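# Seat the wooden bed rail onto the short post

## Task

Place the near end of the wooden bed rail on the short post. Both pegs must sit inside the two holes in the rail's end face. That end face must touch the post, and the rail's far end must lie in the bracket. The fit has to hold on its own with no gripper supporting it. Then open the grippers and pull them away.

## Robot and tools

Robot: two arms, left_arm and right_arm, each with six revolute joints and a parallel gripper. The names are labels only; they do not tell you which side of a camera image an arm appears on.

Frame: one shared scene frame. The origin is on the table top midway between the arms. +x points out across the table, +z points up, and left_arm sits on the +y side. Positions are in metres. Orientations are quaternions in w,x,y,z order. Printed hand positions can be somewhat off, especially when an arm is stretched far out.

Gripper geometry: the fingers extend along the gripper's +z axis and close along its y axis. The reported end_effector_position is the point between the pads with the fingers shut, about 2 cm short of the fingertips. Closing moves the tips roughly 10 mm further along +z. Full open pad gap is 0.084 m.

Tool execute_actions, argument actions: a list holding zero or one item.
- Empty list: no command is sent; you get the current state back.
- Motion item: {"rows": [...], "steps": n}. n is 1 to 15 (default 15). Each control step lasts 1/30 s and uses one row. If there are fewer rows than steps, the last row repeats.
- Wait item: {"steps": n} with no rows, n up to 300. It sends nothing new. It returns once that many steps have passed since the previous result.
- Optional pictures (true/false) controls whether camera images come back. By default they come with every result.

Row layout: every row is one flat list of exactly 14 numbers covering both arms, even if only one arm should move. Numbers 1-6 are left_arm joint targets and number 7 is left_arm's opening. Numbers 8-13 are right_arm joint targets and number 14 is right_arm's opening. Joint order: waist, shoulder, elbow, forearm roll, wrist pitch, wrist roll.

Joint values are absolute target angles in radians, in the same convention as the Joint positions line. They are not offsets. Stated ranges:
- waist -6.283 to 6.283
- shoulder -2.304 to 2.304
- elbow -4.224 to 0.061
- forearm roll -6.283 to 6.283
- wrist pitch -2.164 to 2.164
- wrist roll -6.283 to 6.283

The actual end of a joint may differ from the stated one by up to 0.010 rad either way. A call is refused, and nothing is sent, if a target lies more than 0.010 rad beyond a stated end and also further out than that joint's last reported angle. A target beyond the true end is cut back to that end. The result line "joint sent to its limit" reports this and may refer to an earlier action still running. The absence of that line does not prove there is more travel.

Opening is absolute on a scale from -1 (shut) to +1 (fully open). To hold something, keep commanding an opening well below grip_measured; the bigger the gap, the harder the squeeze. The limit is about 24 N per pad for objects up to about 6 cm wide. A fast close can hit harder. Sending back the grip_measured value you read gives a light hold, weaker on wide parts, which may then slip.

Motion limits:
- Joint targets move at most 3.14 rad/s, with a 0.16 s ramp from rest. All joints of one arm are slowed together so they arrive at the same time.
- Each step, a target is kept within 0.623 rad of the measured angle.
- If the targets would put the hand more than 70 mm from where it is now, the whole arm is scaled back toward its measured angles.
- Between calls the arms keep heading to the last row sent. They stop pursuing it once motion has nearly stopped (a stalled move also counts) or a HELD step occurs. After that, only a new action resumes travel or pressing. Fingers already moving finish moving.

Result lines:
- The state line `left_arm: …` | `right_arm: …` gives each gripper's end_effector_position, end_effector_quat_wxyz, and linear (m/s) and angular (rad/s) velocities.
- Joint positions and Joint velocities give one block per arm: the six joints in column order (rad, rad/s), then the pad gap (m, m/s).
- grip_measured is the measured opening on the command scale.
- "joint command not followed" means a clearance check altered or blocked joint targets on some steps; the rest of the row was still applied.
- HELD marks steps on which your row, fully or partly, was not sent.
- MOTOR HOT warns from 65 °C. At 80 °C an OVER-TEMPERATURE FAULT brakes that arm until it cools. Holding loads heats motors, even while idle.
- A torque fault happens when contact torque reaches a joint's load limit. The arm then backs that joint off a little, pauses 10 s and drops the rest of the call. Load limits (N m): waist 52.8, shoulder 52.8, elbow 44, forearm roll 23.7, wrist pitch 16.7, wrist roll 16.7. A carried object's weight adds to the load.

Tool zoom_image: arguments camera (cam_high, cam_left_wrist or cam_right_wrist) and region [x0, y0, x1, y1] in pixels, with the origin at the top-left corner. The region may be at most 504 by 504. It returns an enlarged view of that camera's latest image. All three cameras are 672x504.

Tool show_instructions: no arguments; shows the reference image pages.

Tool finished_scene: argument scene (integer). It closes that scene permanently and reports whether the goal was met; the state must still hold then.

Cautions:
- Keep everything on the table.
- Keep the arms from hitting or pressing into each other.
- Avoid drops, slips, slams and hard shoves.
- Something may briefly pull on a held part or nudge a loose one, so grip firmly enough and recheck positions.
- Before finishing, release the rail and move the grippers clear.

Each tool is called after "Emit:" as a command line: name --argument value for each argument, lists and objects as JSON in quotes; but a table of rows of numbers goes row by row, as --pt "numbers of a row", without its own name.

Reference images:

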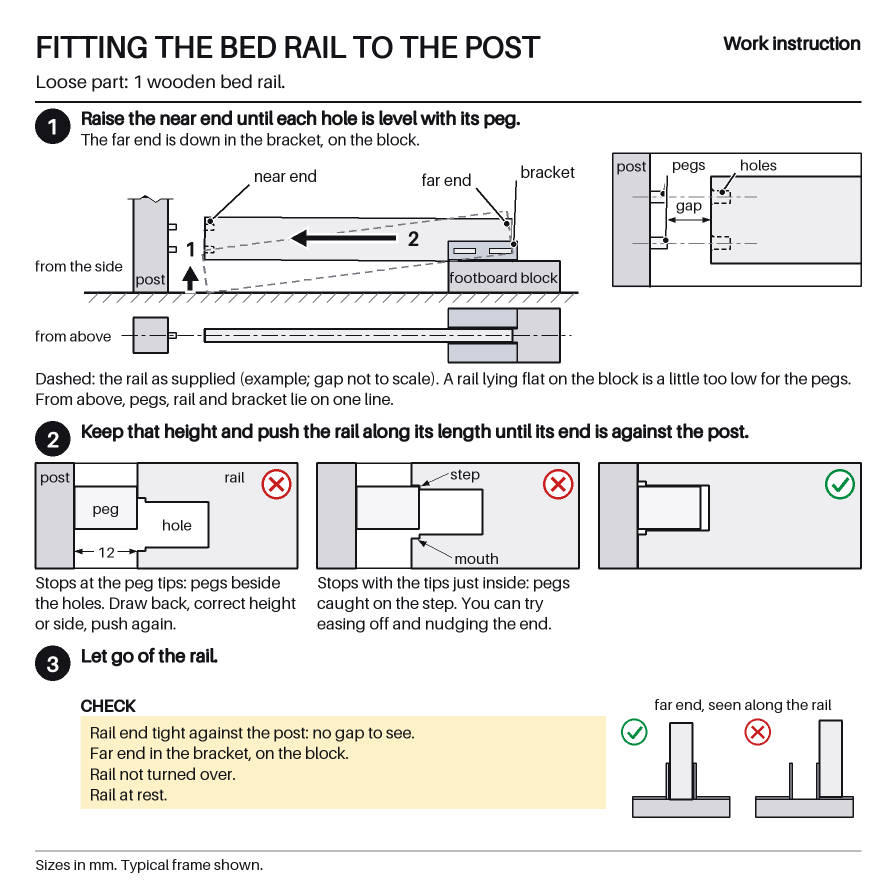

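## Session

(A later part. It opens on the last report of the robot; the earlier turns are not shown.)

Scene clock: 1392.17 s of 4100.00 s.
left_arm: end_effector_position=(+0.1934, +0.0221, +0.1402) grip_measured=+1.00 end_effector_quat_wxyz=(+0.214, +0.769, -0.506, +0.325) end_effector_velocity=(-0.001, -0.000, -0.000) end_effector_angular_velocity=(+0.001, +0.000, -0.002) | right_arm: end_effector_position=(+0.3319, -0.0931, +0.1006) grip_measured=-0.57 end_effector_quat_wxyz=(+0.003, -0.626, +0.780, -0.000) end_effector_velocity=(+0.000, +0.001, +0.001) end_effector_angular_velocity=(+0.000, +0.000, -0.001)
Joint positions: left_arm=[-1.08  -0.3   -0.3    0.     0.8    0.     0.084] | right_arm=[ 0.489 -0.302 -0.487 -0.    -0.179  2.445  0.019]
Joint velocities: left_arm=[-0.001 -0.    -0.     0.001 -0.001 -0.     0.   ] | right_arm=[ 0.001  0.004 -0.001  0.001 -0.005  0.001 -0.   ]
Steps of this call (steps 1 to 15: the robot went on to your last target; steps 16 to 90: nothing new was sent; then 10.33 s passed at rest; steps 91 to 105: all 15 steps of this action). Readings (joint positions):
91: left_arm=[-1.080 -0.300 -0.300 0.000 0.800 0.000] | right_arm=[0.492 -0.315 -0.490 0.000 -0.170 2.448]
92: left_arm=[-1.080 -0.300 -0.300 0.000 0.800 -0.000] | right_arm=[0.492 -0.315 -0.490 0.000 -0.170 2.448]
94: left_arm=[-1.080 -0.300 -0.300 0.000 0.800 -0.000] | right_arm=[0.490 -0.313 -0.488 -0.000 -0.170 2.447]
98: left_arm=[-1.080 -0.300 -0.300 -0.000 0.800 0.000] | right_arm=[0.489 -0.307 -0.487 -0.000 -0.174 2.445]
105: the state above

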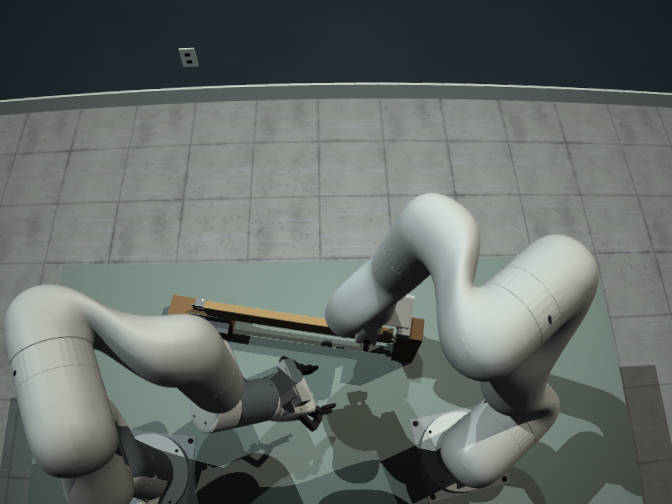

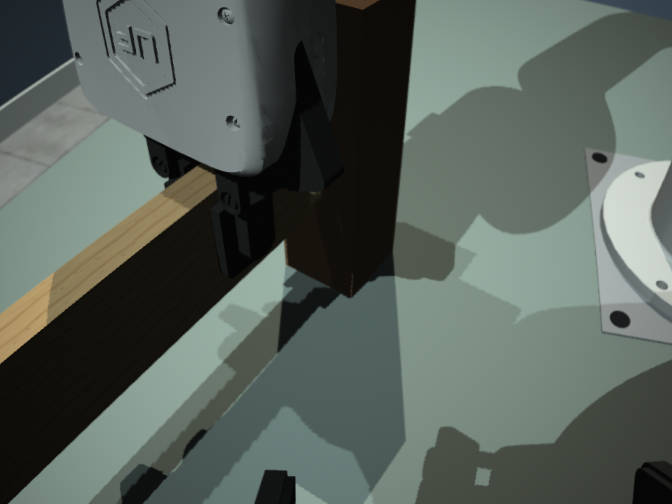

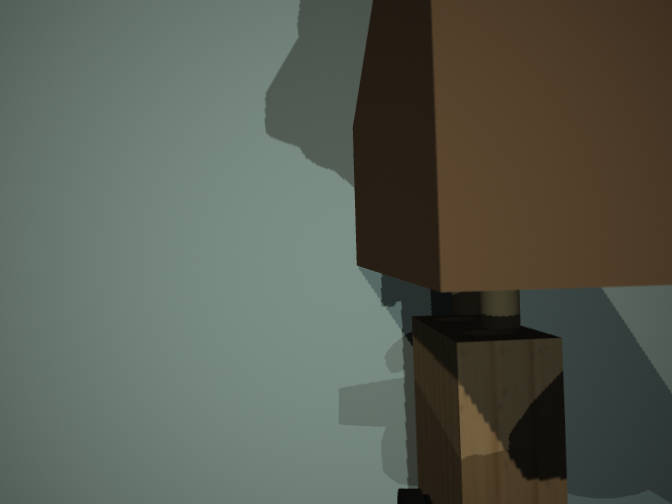

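Emit:
execute_actions --actions '[{"rows":[[-1.08,-0.3,-0.3,0,0.8,0,1,0.505,-0.312,-0.503,0,-0.180,2.461,-1],[-1.08,-0.3,-0.3,0,0.8,0,1,0.505,-0.312,-0.503,0,-0.180,2.461,-1],[-1.08,-0.3,-0.3,0,0.8,0,1,0.505,-0.312,-0.503,0,-0.180,2.461,-1],[-1.08,-0.3,-0.3,0,0.8,0,1,0.505,-0.312,-0.503,0,-0.180,2.461,-1],[-1.08,-0.3,-0.3,0,0.8,0,1,0.505,-0.312,-0.503,0,-0.180,2.461,-1],[-1.08,-0.3,-0.3,0,0.8,0,1,0.505,-0.312,-0.503,0,-0.180,2.461,-1],[-1.08,-0.3,-0.3,0,0.8,0,1,0.505,-0.312,-0.503,0,-0.180,2.461,-1],[-1.08,-0.3,-0.3,0,0.8,0,1,0.514,-0.316,-0.498,0,-0.178,2.470,-1]],"steps":15}]'

Emit:
execute_actions --actions '[]'

Scene clock: 1414.53 s of 4100.00 s.
left_arm: end_effector_position=(+0.1934, +0.0221, +0.1402) grip_measured=+1.00 end_effector_quat_wxyz=(+0.214, +0.769, -0.506, +0.325) end_effector_velocity=(-0.000, +0.000, -0.001) end_effector_angular_velocity=(+0.001, +0.000, +0.000) | right_arm: end_effector_position=(+0.3296, -0.0842, +0.0985) grip_measured=-0.58 end_effector_quat_wxyz=(+0.002, -0.626, +0.780, +0.000) end_effector_velocity=(-0.002, +0.003, -0.001) end_effector_angular_velocity=(+0.002, -0.002, -0.001)
Joint positions: left_arm=[-1.08  -0.3   -0.3    0.     0.8    0.     0.084] | right_arm=[ 0.513 -0.316 -0.498  0.    -0.179  2.469  0.019]
Joint velocities: left_arm=[-0.    -0.001 -0.    -0.001  0.    -0.    -0.   ] | right_arm=[ 0.011 -0.005 -0.001  0.     0.007  0.012 -0.   ]
Steps of this call (steps 1 to 15: the robot went on to your last target; steps 16 to 90: nothing new was sent; then 18.87 s passed at rest; steps 91 to 105: all 15 steps of this action). Readings (joint positions):
91: left_arm=[-1.080 -0.300 -0.300 -0.000 0.800 -0.000] | right_arm=[0.489 -0.302 -0.487 -0.000 -0.180 2.445]
92: left_arm=[-1.080 -0.300 -0.300 -0.000 0.800 0.000] | right_arm=[0.491 -0.303 -0.488 -0.000 -0.182 2.447]
94: left_arm=[-1.080 -0.300 -0.300 0.000 0.800 0.000] | right_arm=[0.497 -0.308 -0.492 -0.000 -0.187 2.454]
98: left_arm=[-1.080 -0.300 -0.300 -0.000 0.800 -0.000] | right_arm=[0.504 -0.312 -0.499 -0.000 -0.185 2.460]
105: the state above

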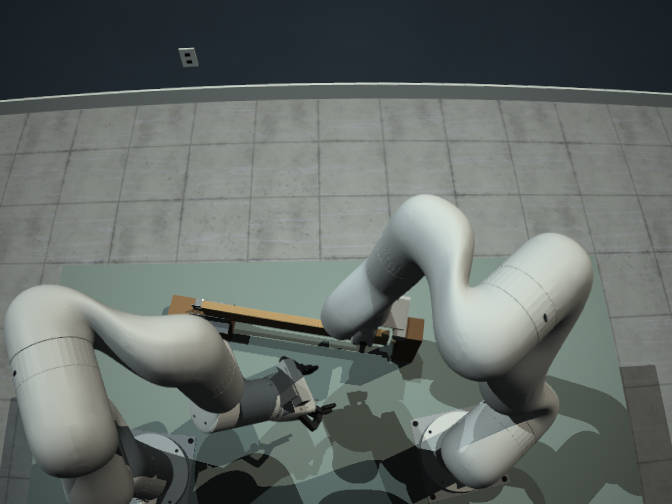

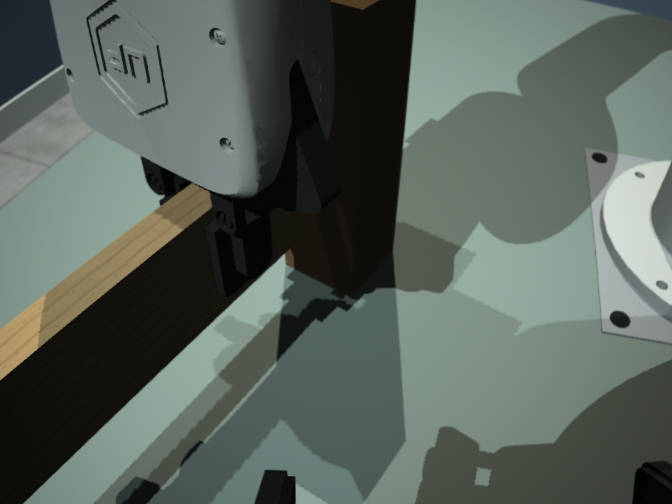

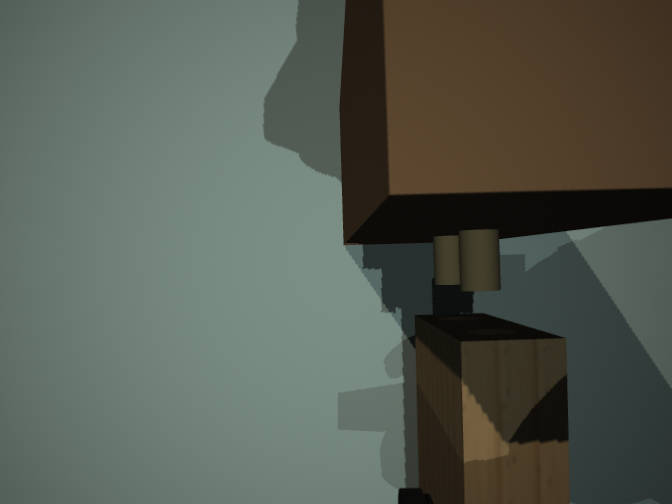

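Scene clock: 1414.53 s of 4100.00 s.
left_arm: end_effector_position=(+0.1934, +0.0221, +0.1402) grip_measured=+1.00 end_effector_quat_wxyz=(+0.214, +0.769, -0.506, +0.325) end_effector_velocity=(-0.000, +0.000, -0.001) end_effector_angular_velocity=(+0.001, +0.000, +0.000) | right_arm: end_effector_position=(+0.3296, -0.0842, +0.0985) grip_measured=-0.58 end_effector_quat_wxyz=(+0.002, -0.626, +0.780, +0.000) end_effector_velocity=(-0.002, +0.003, -0.001) end_effector_angular_velocity=(+0.002, -0.002, -0.001)
Joint positions: left_arm=[-1.08  -0.3   -0.3    0.     0.8    0.     0.084] | right_arm=[ 0.513 -0.316 -0.498  0.    -0.179  2.469  0.019]
Joint velocities: left_arm=[-0.    -0.001 -0.    -0.001  0.    -0.    -0.   ] | right_arm=[ 0.011 -0.005 -0.001  0.     0.007  0.012 -0.   ]

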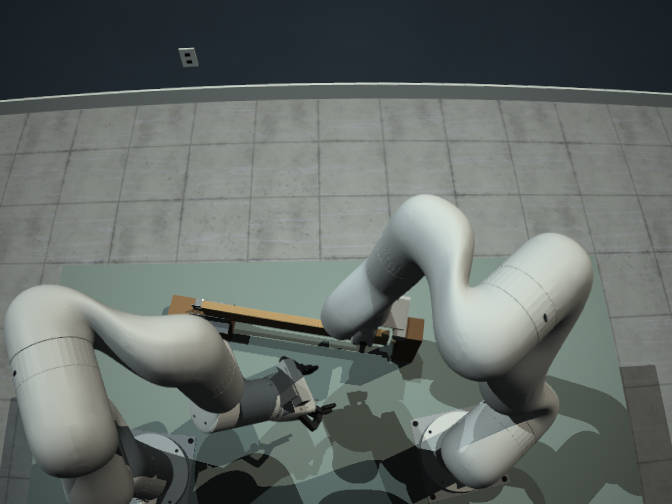

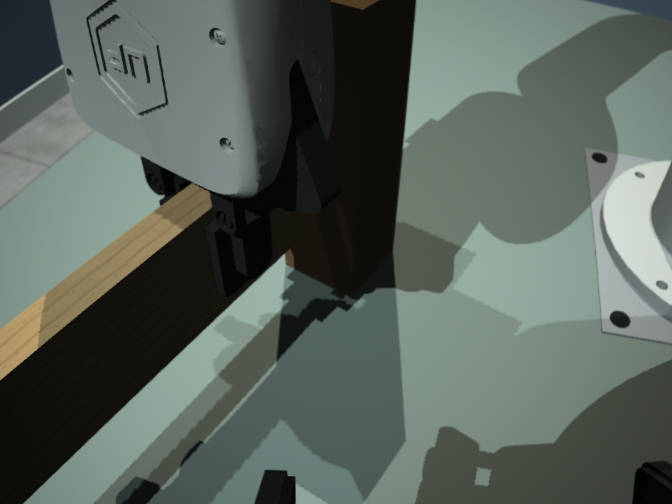

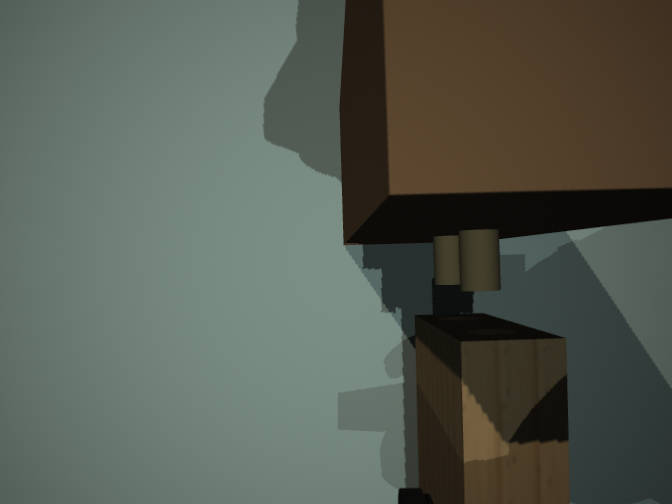

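Emit:
execute_actions --actions '[{"rows":[[-1.08,-0.3,-0.3,0,0.8,0,1,0.511,-0.318,-0.500,0,-0.178,2.468,-1]],"steps":15}]'

Emit:
execute_actions --actions '[{"rows":[[-1.08,-0.3,-0.3,0,0.8,0,1,0.506,-0.314,-0.493,0,-0.175,2.463,-1]],"steps":15}]'

Scene clock: 1430.97 s of 4100.00 s.
left_arm: end_effector_position=(+0.1934, +0.0221, +0.1402) grip_measured=+1.00 end_effector_quat_wxyz=(+0.214, +0.769, -0.506, +0.325) end_effector_velocity=(+0.000, +0.000, -0.000) end_effector_angular_velocity=(+0.001, +0.000, +0.001) | right_arm: end_effector_position=(+0.3307, -0.0842, +0.0982) grip_measured=-0.58 end_effector_quat_wxyz=(+0.002, -0.626, +0.780, -0.000) end_effector_velocity=(+0.000, +0.000, +0.000) end_effector_angular_velocity=(+0.001, -0.001, -0.001)
Joint positions: left_arm=[-1.08  -0.3   -0.3   -0.     0.8    0.     0.084] | right_arm=[ 0.511 -0.318 -0.5   -0.    -0.178  2.468  0.019]
Joint velocities: left_arm=[ 0.001 -0.     0.    -0.    -0.001  0.     0.   ] | right_arm=[-0.     0.    -0.001  0.     0.     0.001  0.   ]
Steps of this call (steps 1 to 15: the robot went on to your last target; steps 16 to 90: nothing new was sent; then 12.93 s passed at rest; steps 91 to 105: all 15 steps of this action). Readings (joint positions):
91: left_arm=[-1.080 -0.300 -0.300 -0.000 0.800 0.000] | right_arm=[0.514 -0.316 -0.498 0.000 -0.178 2.470]
92: left_arm=[-1.080 -0.300 -0.300 -0.000 0.800 0.000] | right_arm=[0.514 -0.316 -0.498 -0.000 -0.178 2.470]
94: left_arm=[-1.080 -0.300 -0.300 -0.000 0.800 0.000] | right_arm=[0.512 -0.317 -0.499 -0.000 -0.178 2.469]
98: left_arm=[-1.080 -0.300 -0.300 0.000 0.800 -0.000] | right_arm=[0.511 -0.318 -0.500 -0.000 -0.178 2.468]
105: the state above

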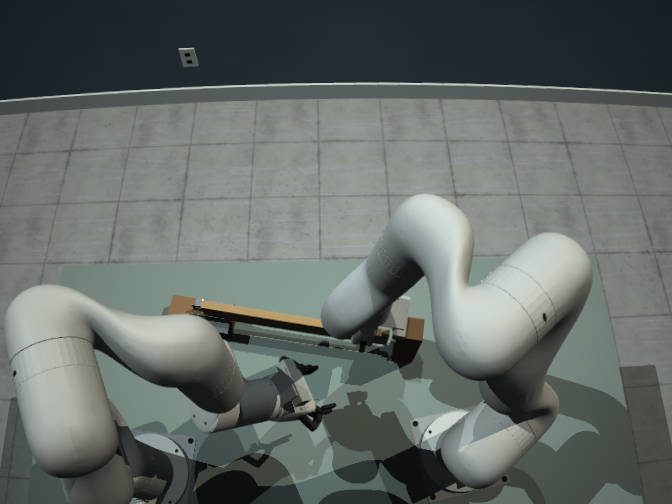

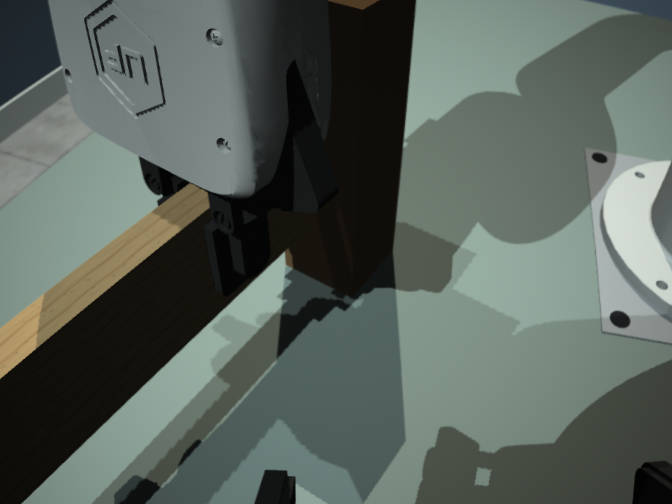

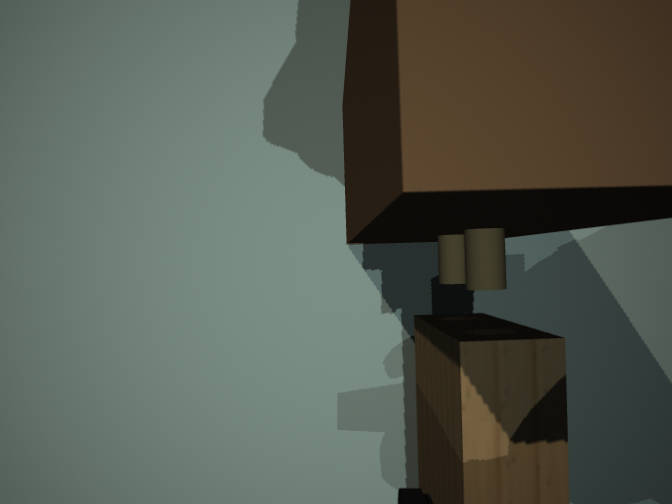

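Scene clock: 1431.47 s of 4100.00 s.
left_arm: end_effector_position=(+0.1934, +0.0221, +0.1402) grip_measured=+1.00 end_effector_quat_wxyz=(+0.214, +0.769, -0.506, +0.325) end_effector_velocity=(-0.000, -0.000, +0.000) end_effector_angular_velocity=(-0.001, -0.000, +0.000) | right_arm: end_effector_position=(+0.3297, -0.0872, +0.0980) grip_measured=-0.58 end_effector_quat_wxyz=(+0.002, -0.626, +0.780, -0.000) end_effector_velocity=(-0.000, -0.000, -0.000) end_effector_angular_velocity=(+0.000, -0.000, -0.000)
Joint positions: left_arm=[-1.08  -0.3   -0.3   -0.     0.8   -0.     0.084] | right_arm=[ 0.506 -0.314 -0.493  0.    -0.175  2.463  0.019]
Joint velocities: left_arm=[-0.001  0.001 -0.    -0.001  0.    -0.    -0.   ] | right_arm=[-0.     0.     0.001  0.     0.002 -0.    -0.   ]
Steps of this call (steps 1 to 15: all 15 steps of this action). Readings (joint positions):
1: left_arm=[-1.080 -0.300 -0.300 -0.000 0.800 -0.000] | right_arm=[0.511 -0.318 -0.500 -0.000 -0.178 2.468]
2: left_arm=[-1.080 -0.300 -0.300 -0.000 0.800 0.000] | right_arm=[0.510 -0.317 -0.499 0.000 -0.177 2.467]
4: left_arm=[-1.080 -0.300 -0.300 -0.000 0.800 -0.000] | right_arm=[0.508 -0.316 -0.496 -0.000 -0.176 2.465]
8: left_arm=[-1.080 -0.300 -0.300 -0.000 0.800 -0.000] | right_arm=[0.506 -0.314 -0.494 -0.000 -0.175 2.463]
15: the state above

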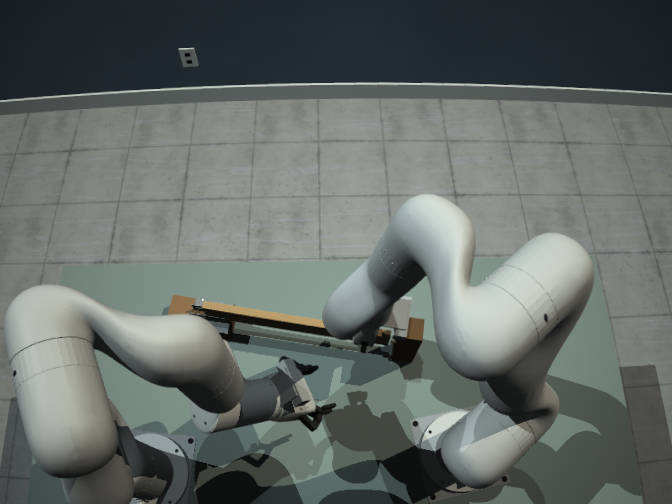

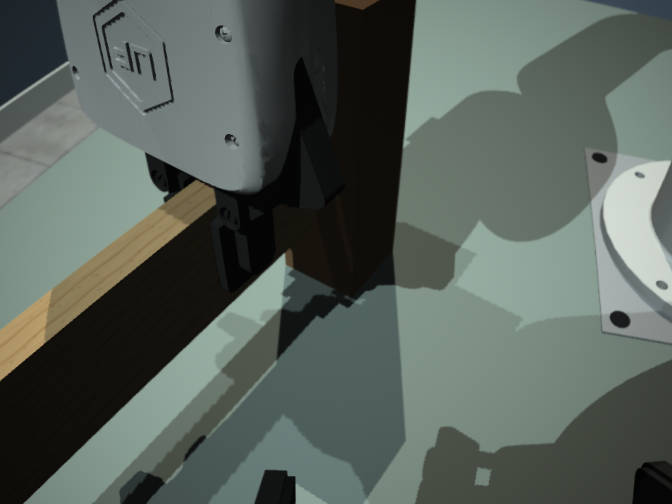

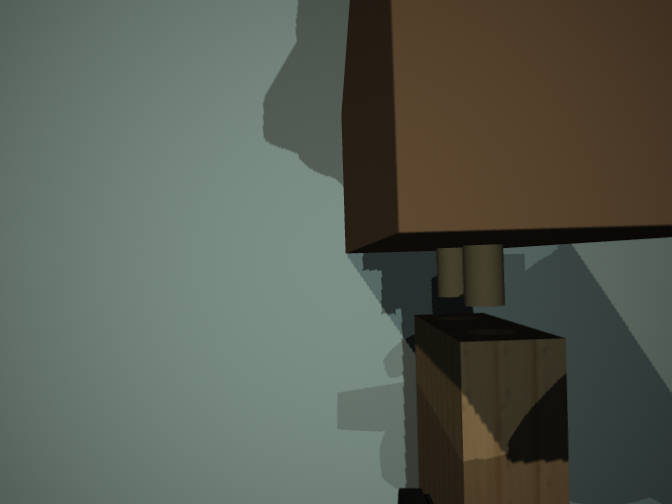

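Emit:
zoom_image --camera "cam_right_wrist" --region '[400,230,580,370]'

Region (400, 230, 580, 370) of cam_right_wrist's 672x504 image, scaled by 2.800, with more detail than that image has.

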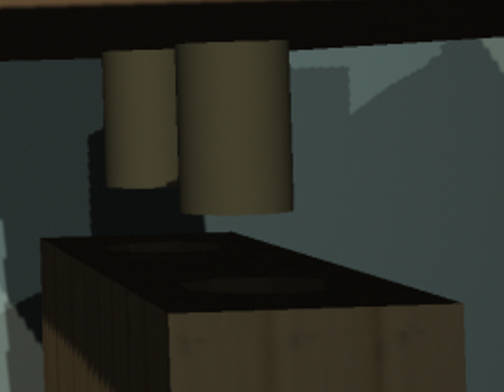

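Emit:
execute_actions --actions '[{"rows":[[-1.08,-0.3,-0.3,0,0.8,0,1,0.503,-0.315,-0.495,0,-0.175,2.461,-1]],"steps":15}]'

Emit:
zoom_image --camera "cam_right_wrist" --region '[400,230,580,370]'

Scene clock: 1446.00 s of 4100.00 s.
left_arm: end_effector_position=(+0.1934, +0.0221, +0.1402) grip_measured=+1.00 end_effector_quat_wxyz=(+0.214, +0.769, -0.506, +0.325) end_effector_velocity=(+0.000, +0.000, -0.000) end_effector_angular_velocity=(+0.000, +0.000, +0.001) | right_arm: end_effector_position=(+0.3310, -0.0875, +0.0980) grip_measured=-0.58 end_effector_quat_wxyz=(+0.002, -0.626, +0.780, -0.000) end_effector_velocity=(+0.000, +0.000, +0.000) end_effector_angular_velocity=(+0.001, -0.001, -0.000)
Joint positions: left_arm=[-1.08  -0.3   -0.3   -0.     0.8    0.     0.084] | right_arm=[ 0.503 -0.315 -0.495 -0.    -0.175  2.461  0.019]
Joint velocities: left_arm=[ 0.    -0.    -0.    -0.001 -0.     0.     0.   ] | right_arm=[-0.     0.    -0.001  0.     0.    -0.     0.   ]
Steps of this call (steps 1 to 15: the robot went on to your last target; steps 16 to 90: nothing new was sent; then 11.03 s passed at rest; steps 91 to 105: all 15 steps of this action). Readings (joint positions):
91: left_arm=[-1.080 -0.300 -0.300 -0.000 0.800 0.000] | right_arm=[0.506 -0.314 -0.493 0.000 -0.175 2.463]
92: left_arm=[-1.080 -0.300 -0.300 -0.000 0.800 -0.000] | right_arm=[0.506 -0.314 -0.493 -0.000 -0.175 2.463]
94: left_arm=[-1.080 -0.300 -0.300 -0.000 0.800 0.000] | right_arm=[0.504 -0.315 -0.494 -0.000 -0.175 2.462]
98: left_arm=[-1.080 -0.300 -0.300 0.000 0.800 -0.000] | right_arm=[0.503 -0.315 -0.495 -0.000 -0.175 2.461]
105: the state above

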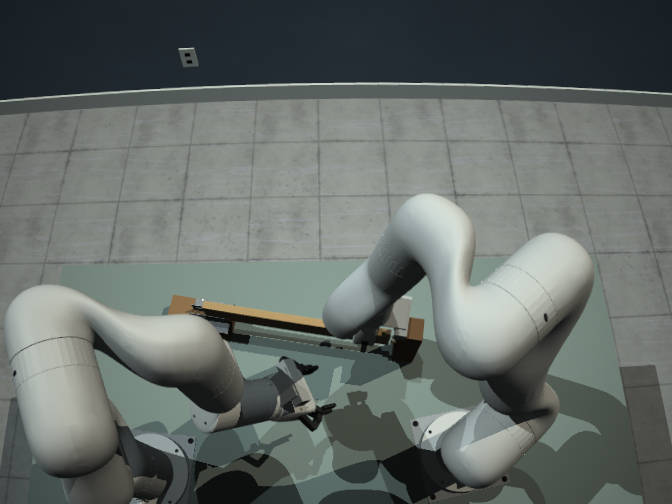

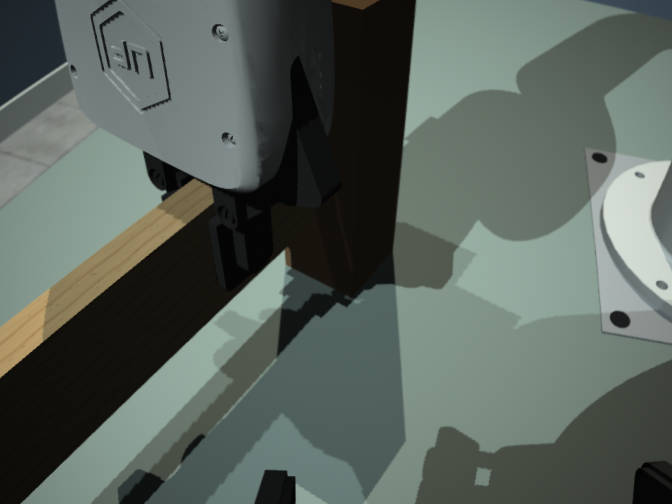

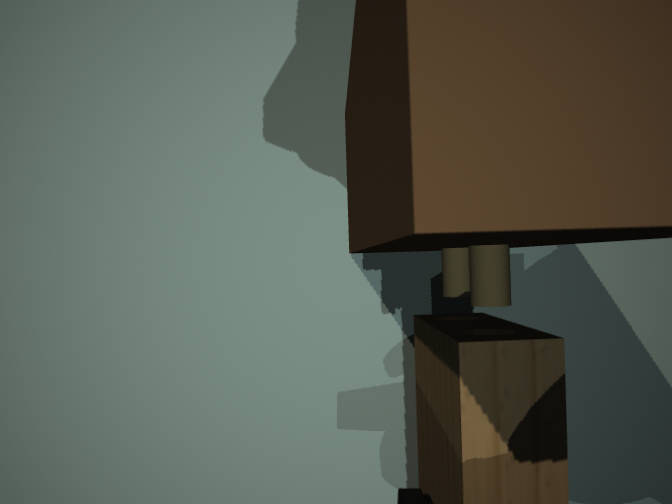

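Region (400, 230, 580, 370) of cam_right_wrist's 672x504 image, scaled by 2.800, with more detail than that image has.

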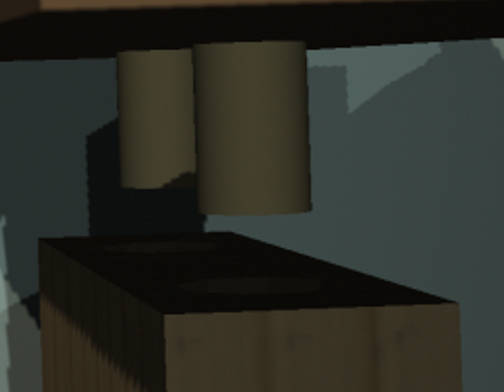

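Emit:
execute_actions --actions '[{"rows":[[-1.08,-0.3,-0.3,0,0.8,0,1,0.495,-0.309,-0.484,0,-0.170,2.453,-1]],"steps":15}]'

Emit:
zoom_image --camera "cam_right_wrist" --region '[400,230,580,370]'

Scene clock: 1463.87 s of 4100.00 s.
left_arm: end_effector_position=(+0.1934, +0.0221, +0.1402) grip_measured=+1.00 end_effector_quat_wxyz=(+0.214, +0.769, -0.506, +0.325) end_effector_velocity=(-0.001, +0.000, -0.001) end_effector_angular_velocity=(+0.001, +0.001, -0.001) | right_arm: end_effector_position=(+0.3297, -0.0920, +0.0977) grip_measured=-0.58 end_effector_quat_wxyz=(+0.003, -0.626, +0.780, -0.000) end_effector_velocity=(-0.000, -0.000, -0.000) end_effector_angular_velocity=(+0.000, -0.000, +0.002)
Joint positions: left_arm=[-1.08  -0.3   -0.3    0.     0.8   -0.     0.084] | right_arm=[ 0.495 -0.309 -0.484  0.    -0.17   2.453  0.019]
Joint velocities: left_arm=[-0.001 -0.001  0.     0.001 -0.    -0.     0.   ] | right_arm=[-0.     0.     0.001  0.     0.001 -0.002 -0.   ]
Steps of this call (steps 1 to 15: the robot went on to your last target; steps 16 to 90: nothing new was sent; then 14.37 s passed at rest; steps 91 to 105: all 15 steps of this action). Readings (joint positions):
91: left_arm=[-1.080 -0.300 -0.300 -0.000 0.800 -0.000] | right_arm=[0.503 -0.315 -0.495 0.000 -0.175 2.461]
92: left_arm=[-1.080 -0.300 -0.300 -0.000 0.800 -0.000] | right_arm=[0.502 -0.314 -0.494 0.000 -0.174 2.460]
94: left_arm=[-1.080 -0.300 -0.300 0.000 0.800 -0.000] | right_arm=[0.499 -0.312 -0.489 0.000 -0.172 2.457]
98: left_arm=[-1.080 -0.300 -0.300 0.000 0.800 0.000] | right_arm=[0.496 -0.309 -0.485 0.000 -0.170 2.454]
105: the state above

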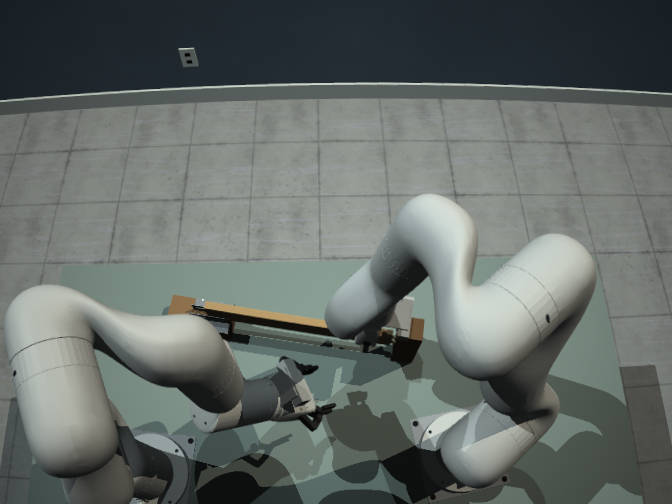

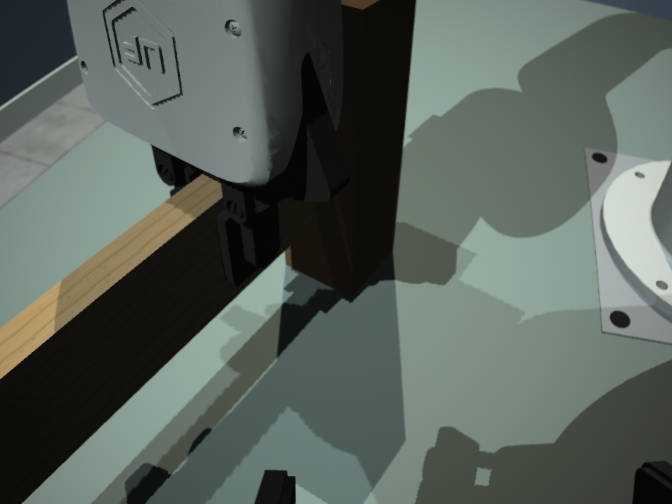

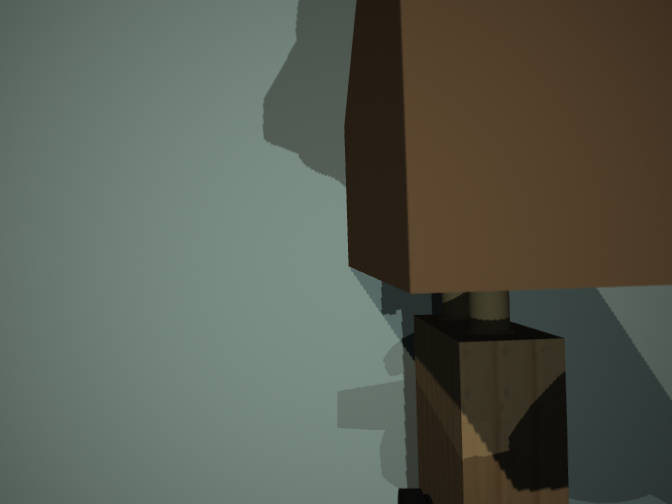

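Region (400, 230, 580, 370) of cam_right_wrist's 672x504 image, scaled by 2.800, with more detail than that image has.

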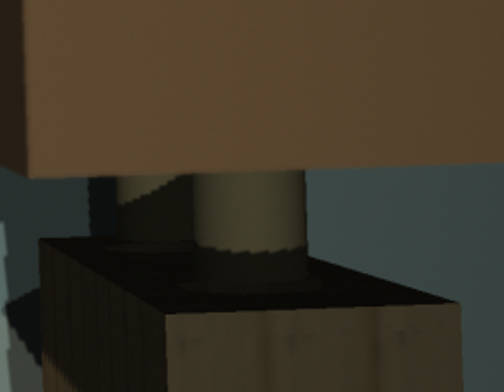

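Emit:
execute_actions --actions '[{"rows":[[-1.08,-0.3,-0.3,0,0.8,0,1,0.489,-0.305,-0.477,0,-0.166,2.447,-1]],"steps":15}]'

Emit:
zoom_image --camera "cam_right_wrist" --region '[400,230,580,370]'

Scene clock: 1472.43 s of 4100.00 s.
left_arm: end_effector_position=(+0.1934, +0.0221, +0.1402) grip_measured=+1.00 end_effector_quat_wxyz=(+0.214, +0.769, -0.506, +0.325) end_effector_velocity=(-0.000, -0.000, +0.000) end_effector_angular_velocity=(-0.001, -0.000, -0.000) | right_arm: end_effector_position=(+0.3300, -0.0943, +0.0979) grip_measured=-0.57 end_effector_quat_wxyz=(+0.005, -0.626, +0.780, -0.000) end_effector_velocity=(-0.002, -0.003, -0.001) end_effector_angular_velocity=(-0.005, +0.006, -0.001)
Joint positions: left_arm=[-1.08  -0.3   -0.3   -0.     0.8    0.     0.084] | right_arm=[ 0.489 -0.305 -0.478  0.    -0.164  2.447  0.019]
Joint velocities: left_arm=[-0.001  0.001 -0.    -0.001 -0.    -0.     0.   ] | right_arm=[-0.003 -0.001  0.004 -0.001 -0.002 -0.001 -0.   ]
Steps of this call (steps 1 to 15: the robot went on to your last target; steps 16 to 90: nothing new was sent; then 5.07 s passed at rest; steps 91 to 105: all 15 steps of this action). Readings (joint positions):
91: left_arm=[-1.080 -0.300 -0.300 -0.000 0.800 0.000] | right_arm=[0.495 -0.309 -0.484 0.000 -0.170 2.453]
92: left_arm=[-1.080 -0.300 -0.300 -0.000 0.800 0.000] | right_arm=[0.494 -0.308 -0.483 0.000 -0.169 2.452]
94: left_arm=[-1.080 -0.300 -0.300 -0.000 0.800 0.000] | right_arm=[0.493 -0.307 -0.481 0.000 -0.165 2.450]
98: left_arm=[-1.080 -0.300 -0.300 0.000 0.800 -0.000] | right_arm=[0.491 -0.305 -0.479 0.000 -0.163 2.448]
105: the state above

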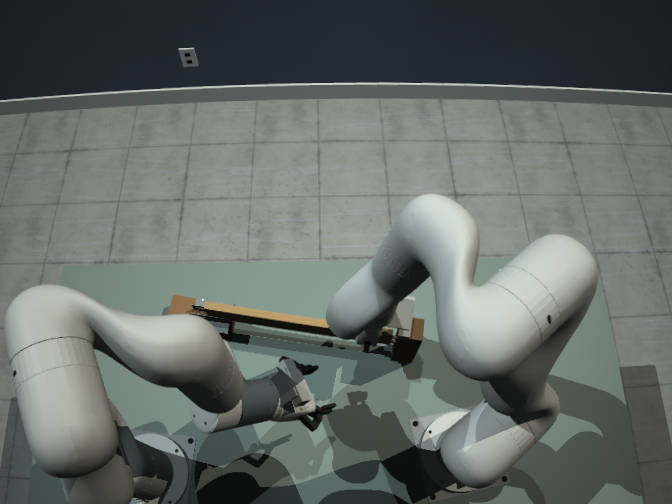

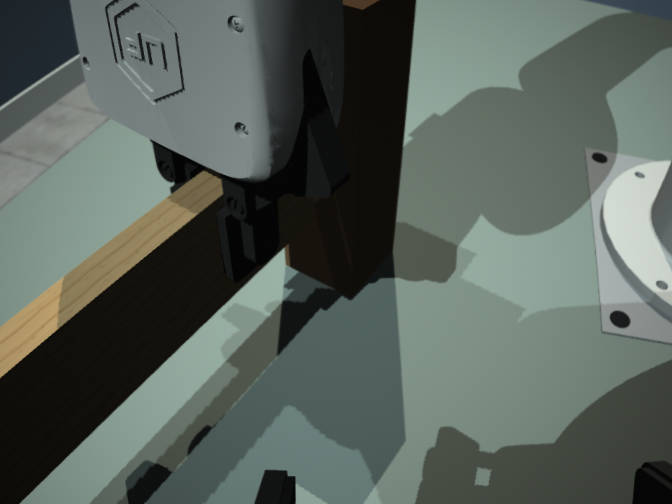

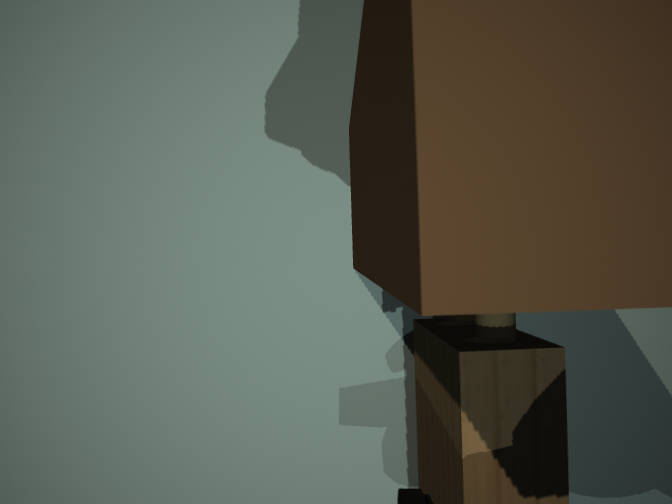

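Region (400, 230, 580, 370) of cam_right_wrist's 672x504 image, scaled by 2.800, with more detail than that image has.

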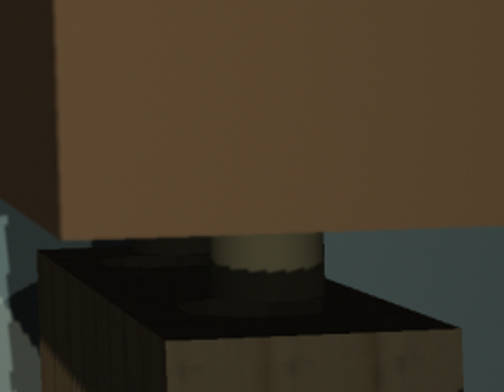

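Emit:
execute_actions --actions '[{"rows":[[-1.08,-0.3,-0.3,0,0.8,0,1,0.493,-0.306,-0.479,0,-0.168,2.450,-1]],"steps":15}]'

Emit:
zoom_image --camera "cam_right_wrist" --region '[400,230,580,370]'

Scene clock: 1480.43 s of 4100.00 s.
left_arm: end_effector_position=(+0.1934, +0.0221, +0.1402) grip_measured=+1.00 end_effector_quat_wxyz=(+0.214, +0.769, -0.506, +0.325) end_effector_velocity=(-0.000, -0.000, +0.000) end_effector_angular_velocity=(+0.000, -0.000, -0.001) | right_arm: end_effector_position=(+0.3284, -0.0940, +0.0975) grip_measured=-0.58 end_effector_quat_wxyz=(+0.002, -0.626, +0.780, -0.000) end_effector_velocity=(-0.000, +0.000, +0.000) end_effector_angular_velocity=(-0.001, +0.001, +0.000)
Joint positions: left_arm=[-1.08  -0.3   -0.3   -0.     0.8   -0.     0.084] | right_arm=[ 0.493 -0.306 -0.479 -0.    -0.168  2.45   0.019]
Joint velocities: left_arm=[-0.001  0.    -0.     0.    -0.001  0.     0.   ] | right_arm=[ 0.001  0.    -0.     0.    -0.002  0.001 -0.   ]
Steps of this call (steps 1 to 15: the robot went on to your last target; steps 16 to 90: nothing new was sent; then 4.50 s passed at rest; steps 91 to 105: all 15 steps of this action). Readings (joint positions):
91: left_arm=[-1.080 -0.300 -0.300 0.000 0.800 0.000] | right_arm=[0.489 -0.305 -0.478 -0.000 -0.163 2.447]
92: left_arm=[-1.080 -0.300 -0.300 -0.000 0.800 -0.000] | right_arm=[0.489 -0.305 -0.478 -0.000 -0.163 2.447]
94: left_arm=[-1.080 -0.300 -0.300 -0.000 0.800 -0.000] | right_arm=[0.490 -0.306 -0.478 -0.000 -0.164 2.449]
98: left_arm=[-1.080 -0.300 -0.300 -0.000 0.800 0.000] | right_arm=[0.492 -0.306 -0.479 -0.000 -0.167 2.450]
105: the state above

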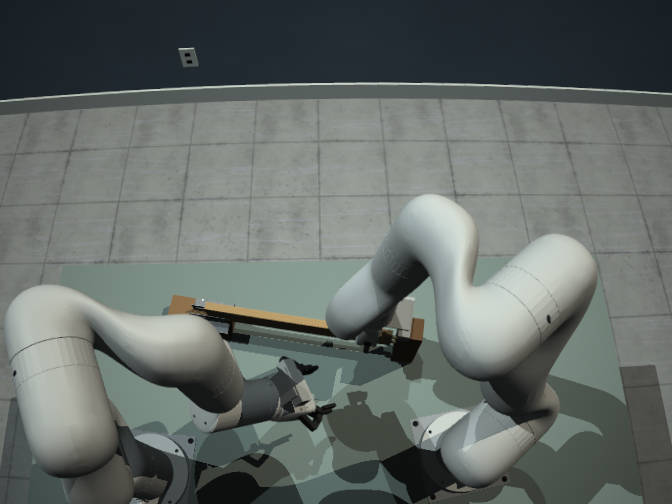

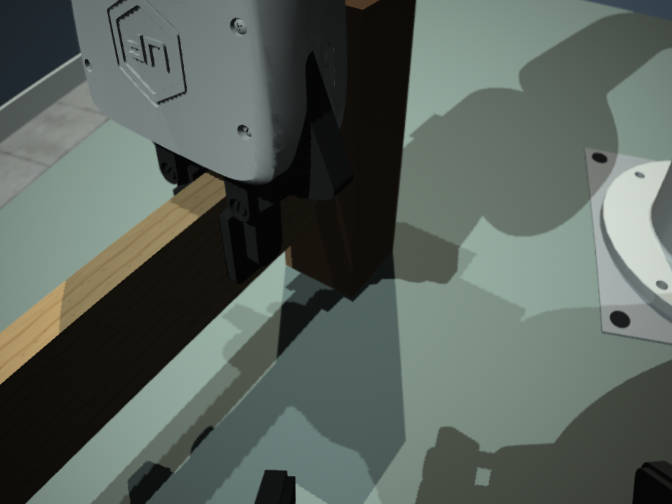

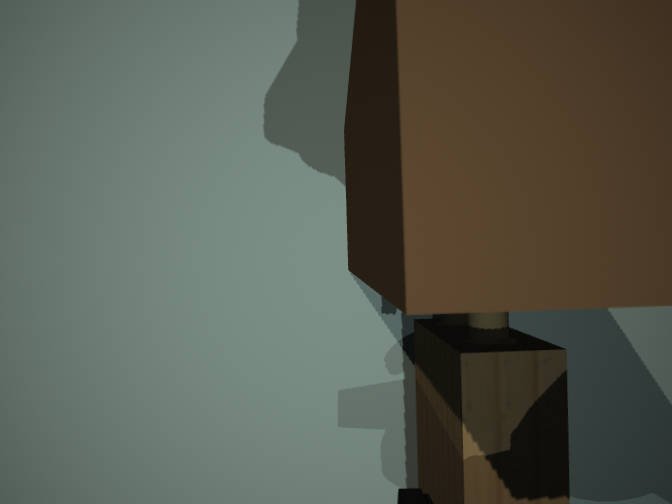

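Region (400, 230, 580, 370) of cam_right_wrist's 672x504 image, scaled by 2.800, with more detail than that image has.

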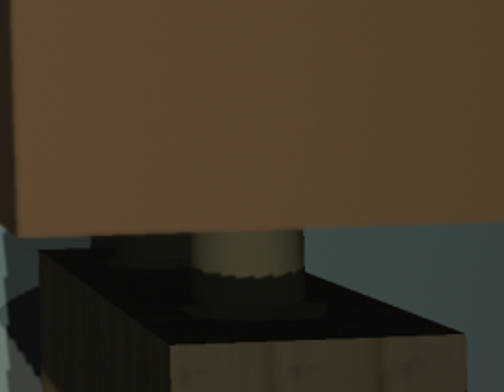

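Emit:
execute_actions --actions '[{"rows":[[-1.08,-0.3,-0.3,0,0.8,0,1,0.490,-0.305,-0.477,0,-0.167,2.448,-1],[-1.08,-0.3,-0.3,0,0.8,0,1,0.490,-0.305,-0.477,0,-0.167,2.448,-1],[-1.08,-0.3,-0.3,0,0.8,0,1,0.490,-0.305,-0.477,0,-0.167,2.448,-1],[-1.08,-0.3,-0.3,0,0.8,0,1,0.490,-0.307,-0.477,0,-0.165,2.448,-1],[-1.08,-0.3,-0.3,0,0.8,0,1,0.490,-0.307,-0.477,0,-0.165,2.448,-1],[-1.08,-0.3,-0.3,0,0.8,0,1,0.490,-0.309,-0.477,0,-0.163,2.448,-1],[-1.08,-0.3,-0.3,0,0.8,0,1,0.490,-0.309,-0.477,0,-0.163,2.448,-1],[-1.08,-0.3,-0.3,0,0.8,0,1,0.490,-0.311,-0.477,0,-0.161,2.448,-1],[-1.08,-0.3,-0.3,0,0.8,0,1,0.490,-0.311,-0.477,0,-0.161,2.448,-1],[-1.08,-0.3,-0.3,0,0.8,0,1,0.490,-0.313,-0.477,0,-0.159,2.448,-1]],"steps":15}]'

Emit:
zoom_image --camera "cam_right_wrist" --region '[400,230,580,370]'

Scene clock: 1496.10 s of 4100.00 s.
left_arm: end_effector_position=(+0.1934, +0.0221, +0.1402) grip_measured=+1.00 end_effector_quat_wxyz=(+0.214, +0.769, -0.506, +0.325) end_effector_velocity=(-0.001, -0.000, +0.000) end_effector_angular_velocity=(-0.001, -0.000, -0.002) | right_arm: end_effector_position=(+0.3293, -0.0945, +0.0955) grip_measured=-0.57 end_effector_quat_wxyz=(+0.004, -0.626, +0.780, -0.000) end_effector_velocity=(+0.001, +0.000, -0.003) end_effector_angular_velocity=(+0.000, -0.001, +0.001)
Joint positions: left_arm=[-1.08  -0.3   -0.3   -0.     0.8    0.     0.084] | right_arm=[ 0.49  -0.312 -0.479 -0.    -0.159  2.448  0.019]
Joint velocities: left_arm=[-0.001  0.     0.     0.     0.     0.     0.   ] | right_arm=[-0.002 -0.011 -0.002 -0.     0.009 -0.002  0.   ]
Steps of this call (steps 1 to 15: the robot went on to your last target; steps 16 to 90: nothing new was sent; then 12.17 s passed at rest; steps 91 to 105: all 15 steps of this action). Readings (joint positions):
91: left_arm=[-1.080 -0.300 -0.300 0.000 0.800 0.000] | right_arm=[0.493 -0.306 -0.479 0.000 -0.168 2.450]
92: left_arm=[-1.080 -0.300 -0.300 -0.000 0.800 -0.000] | right_arm=[0.493 -0.306 -0.479 0.000 -0.168 2.450]
94: left_arm=[-1.080 -0.300 -0.300 0.000 0.800 0.000] | right_arm=[0.492 -0.305 -0.478 0.000 -0.167 2.449]
98: left_arm=[-1.080 -0.300 -0.300 0.000 0.800 0.000] | right_arm=[0.491 -0.307 -0.478 0.000 -0.165 2.448]
105: the state above

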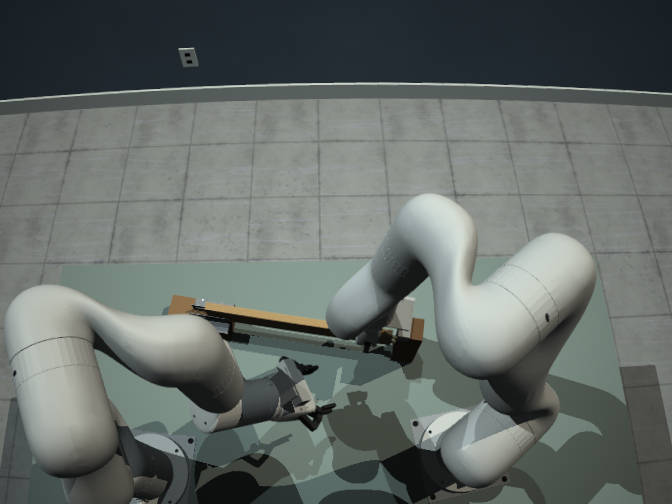

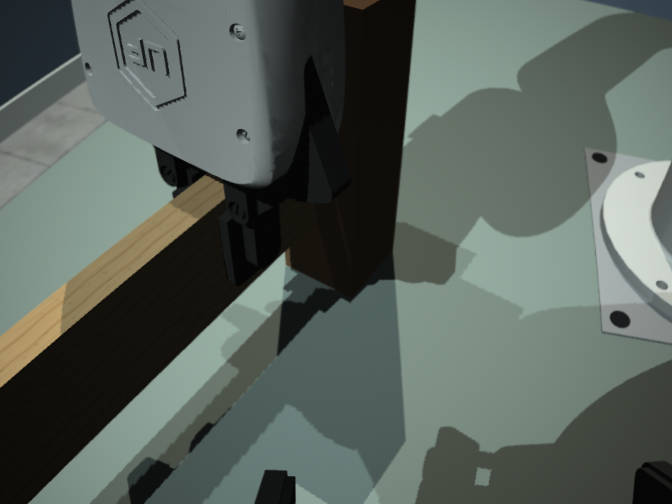

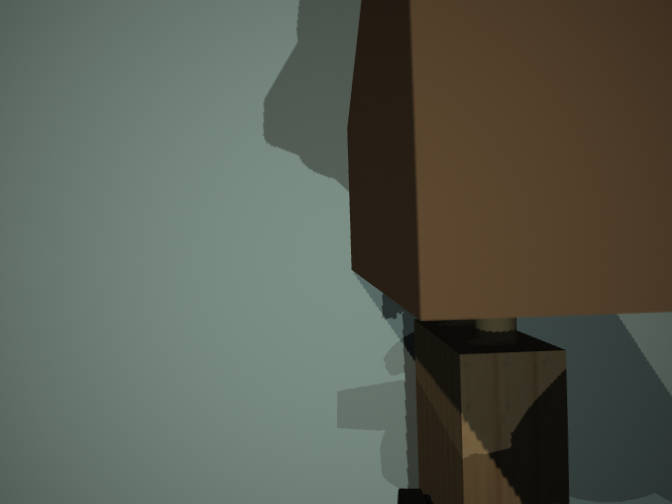

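Region (400, 230, 580, 370) of cam_right_wrist's 672x504 image, scaled by 2.800, with more detail than that image has.

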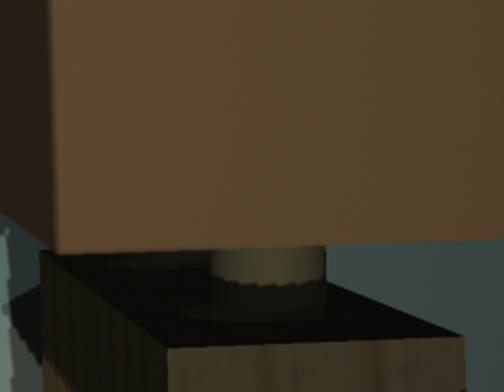

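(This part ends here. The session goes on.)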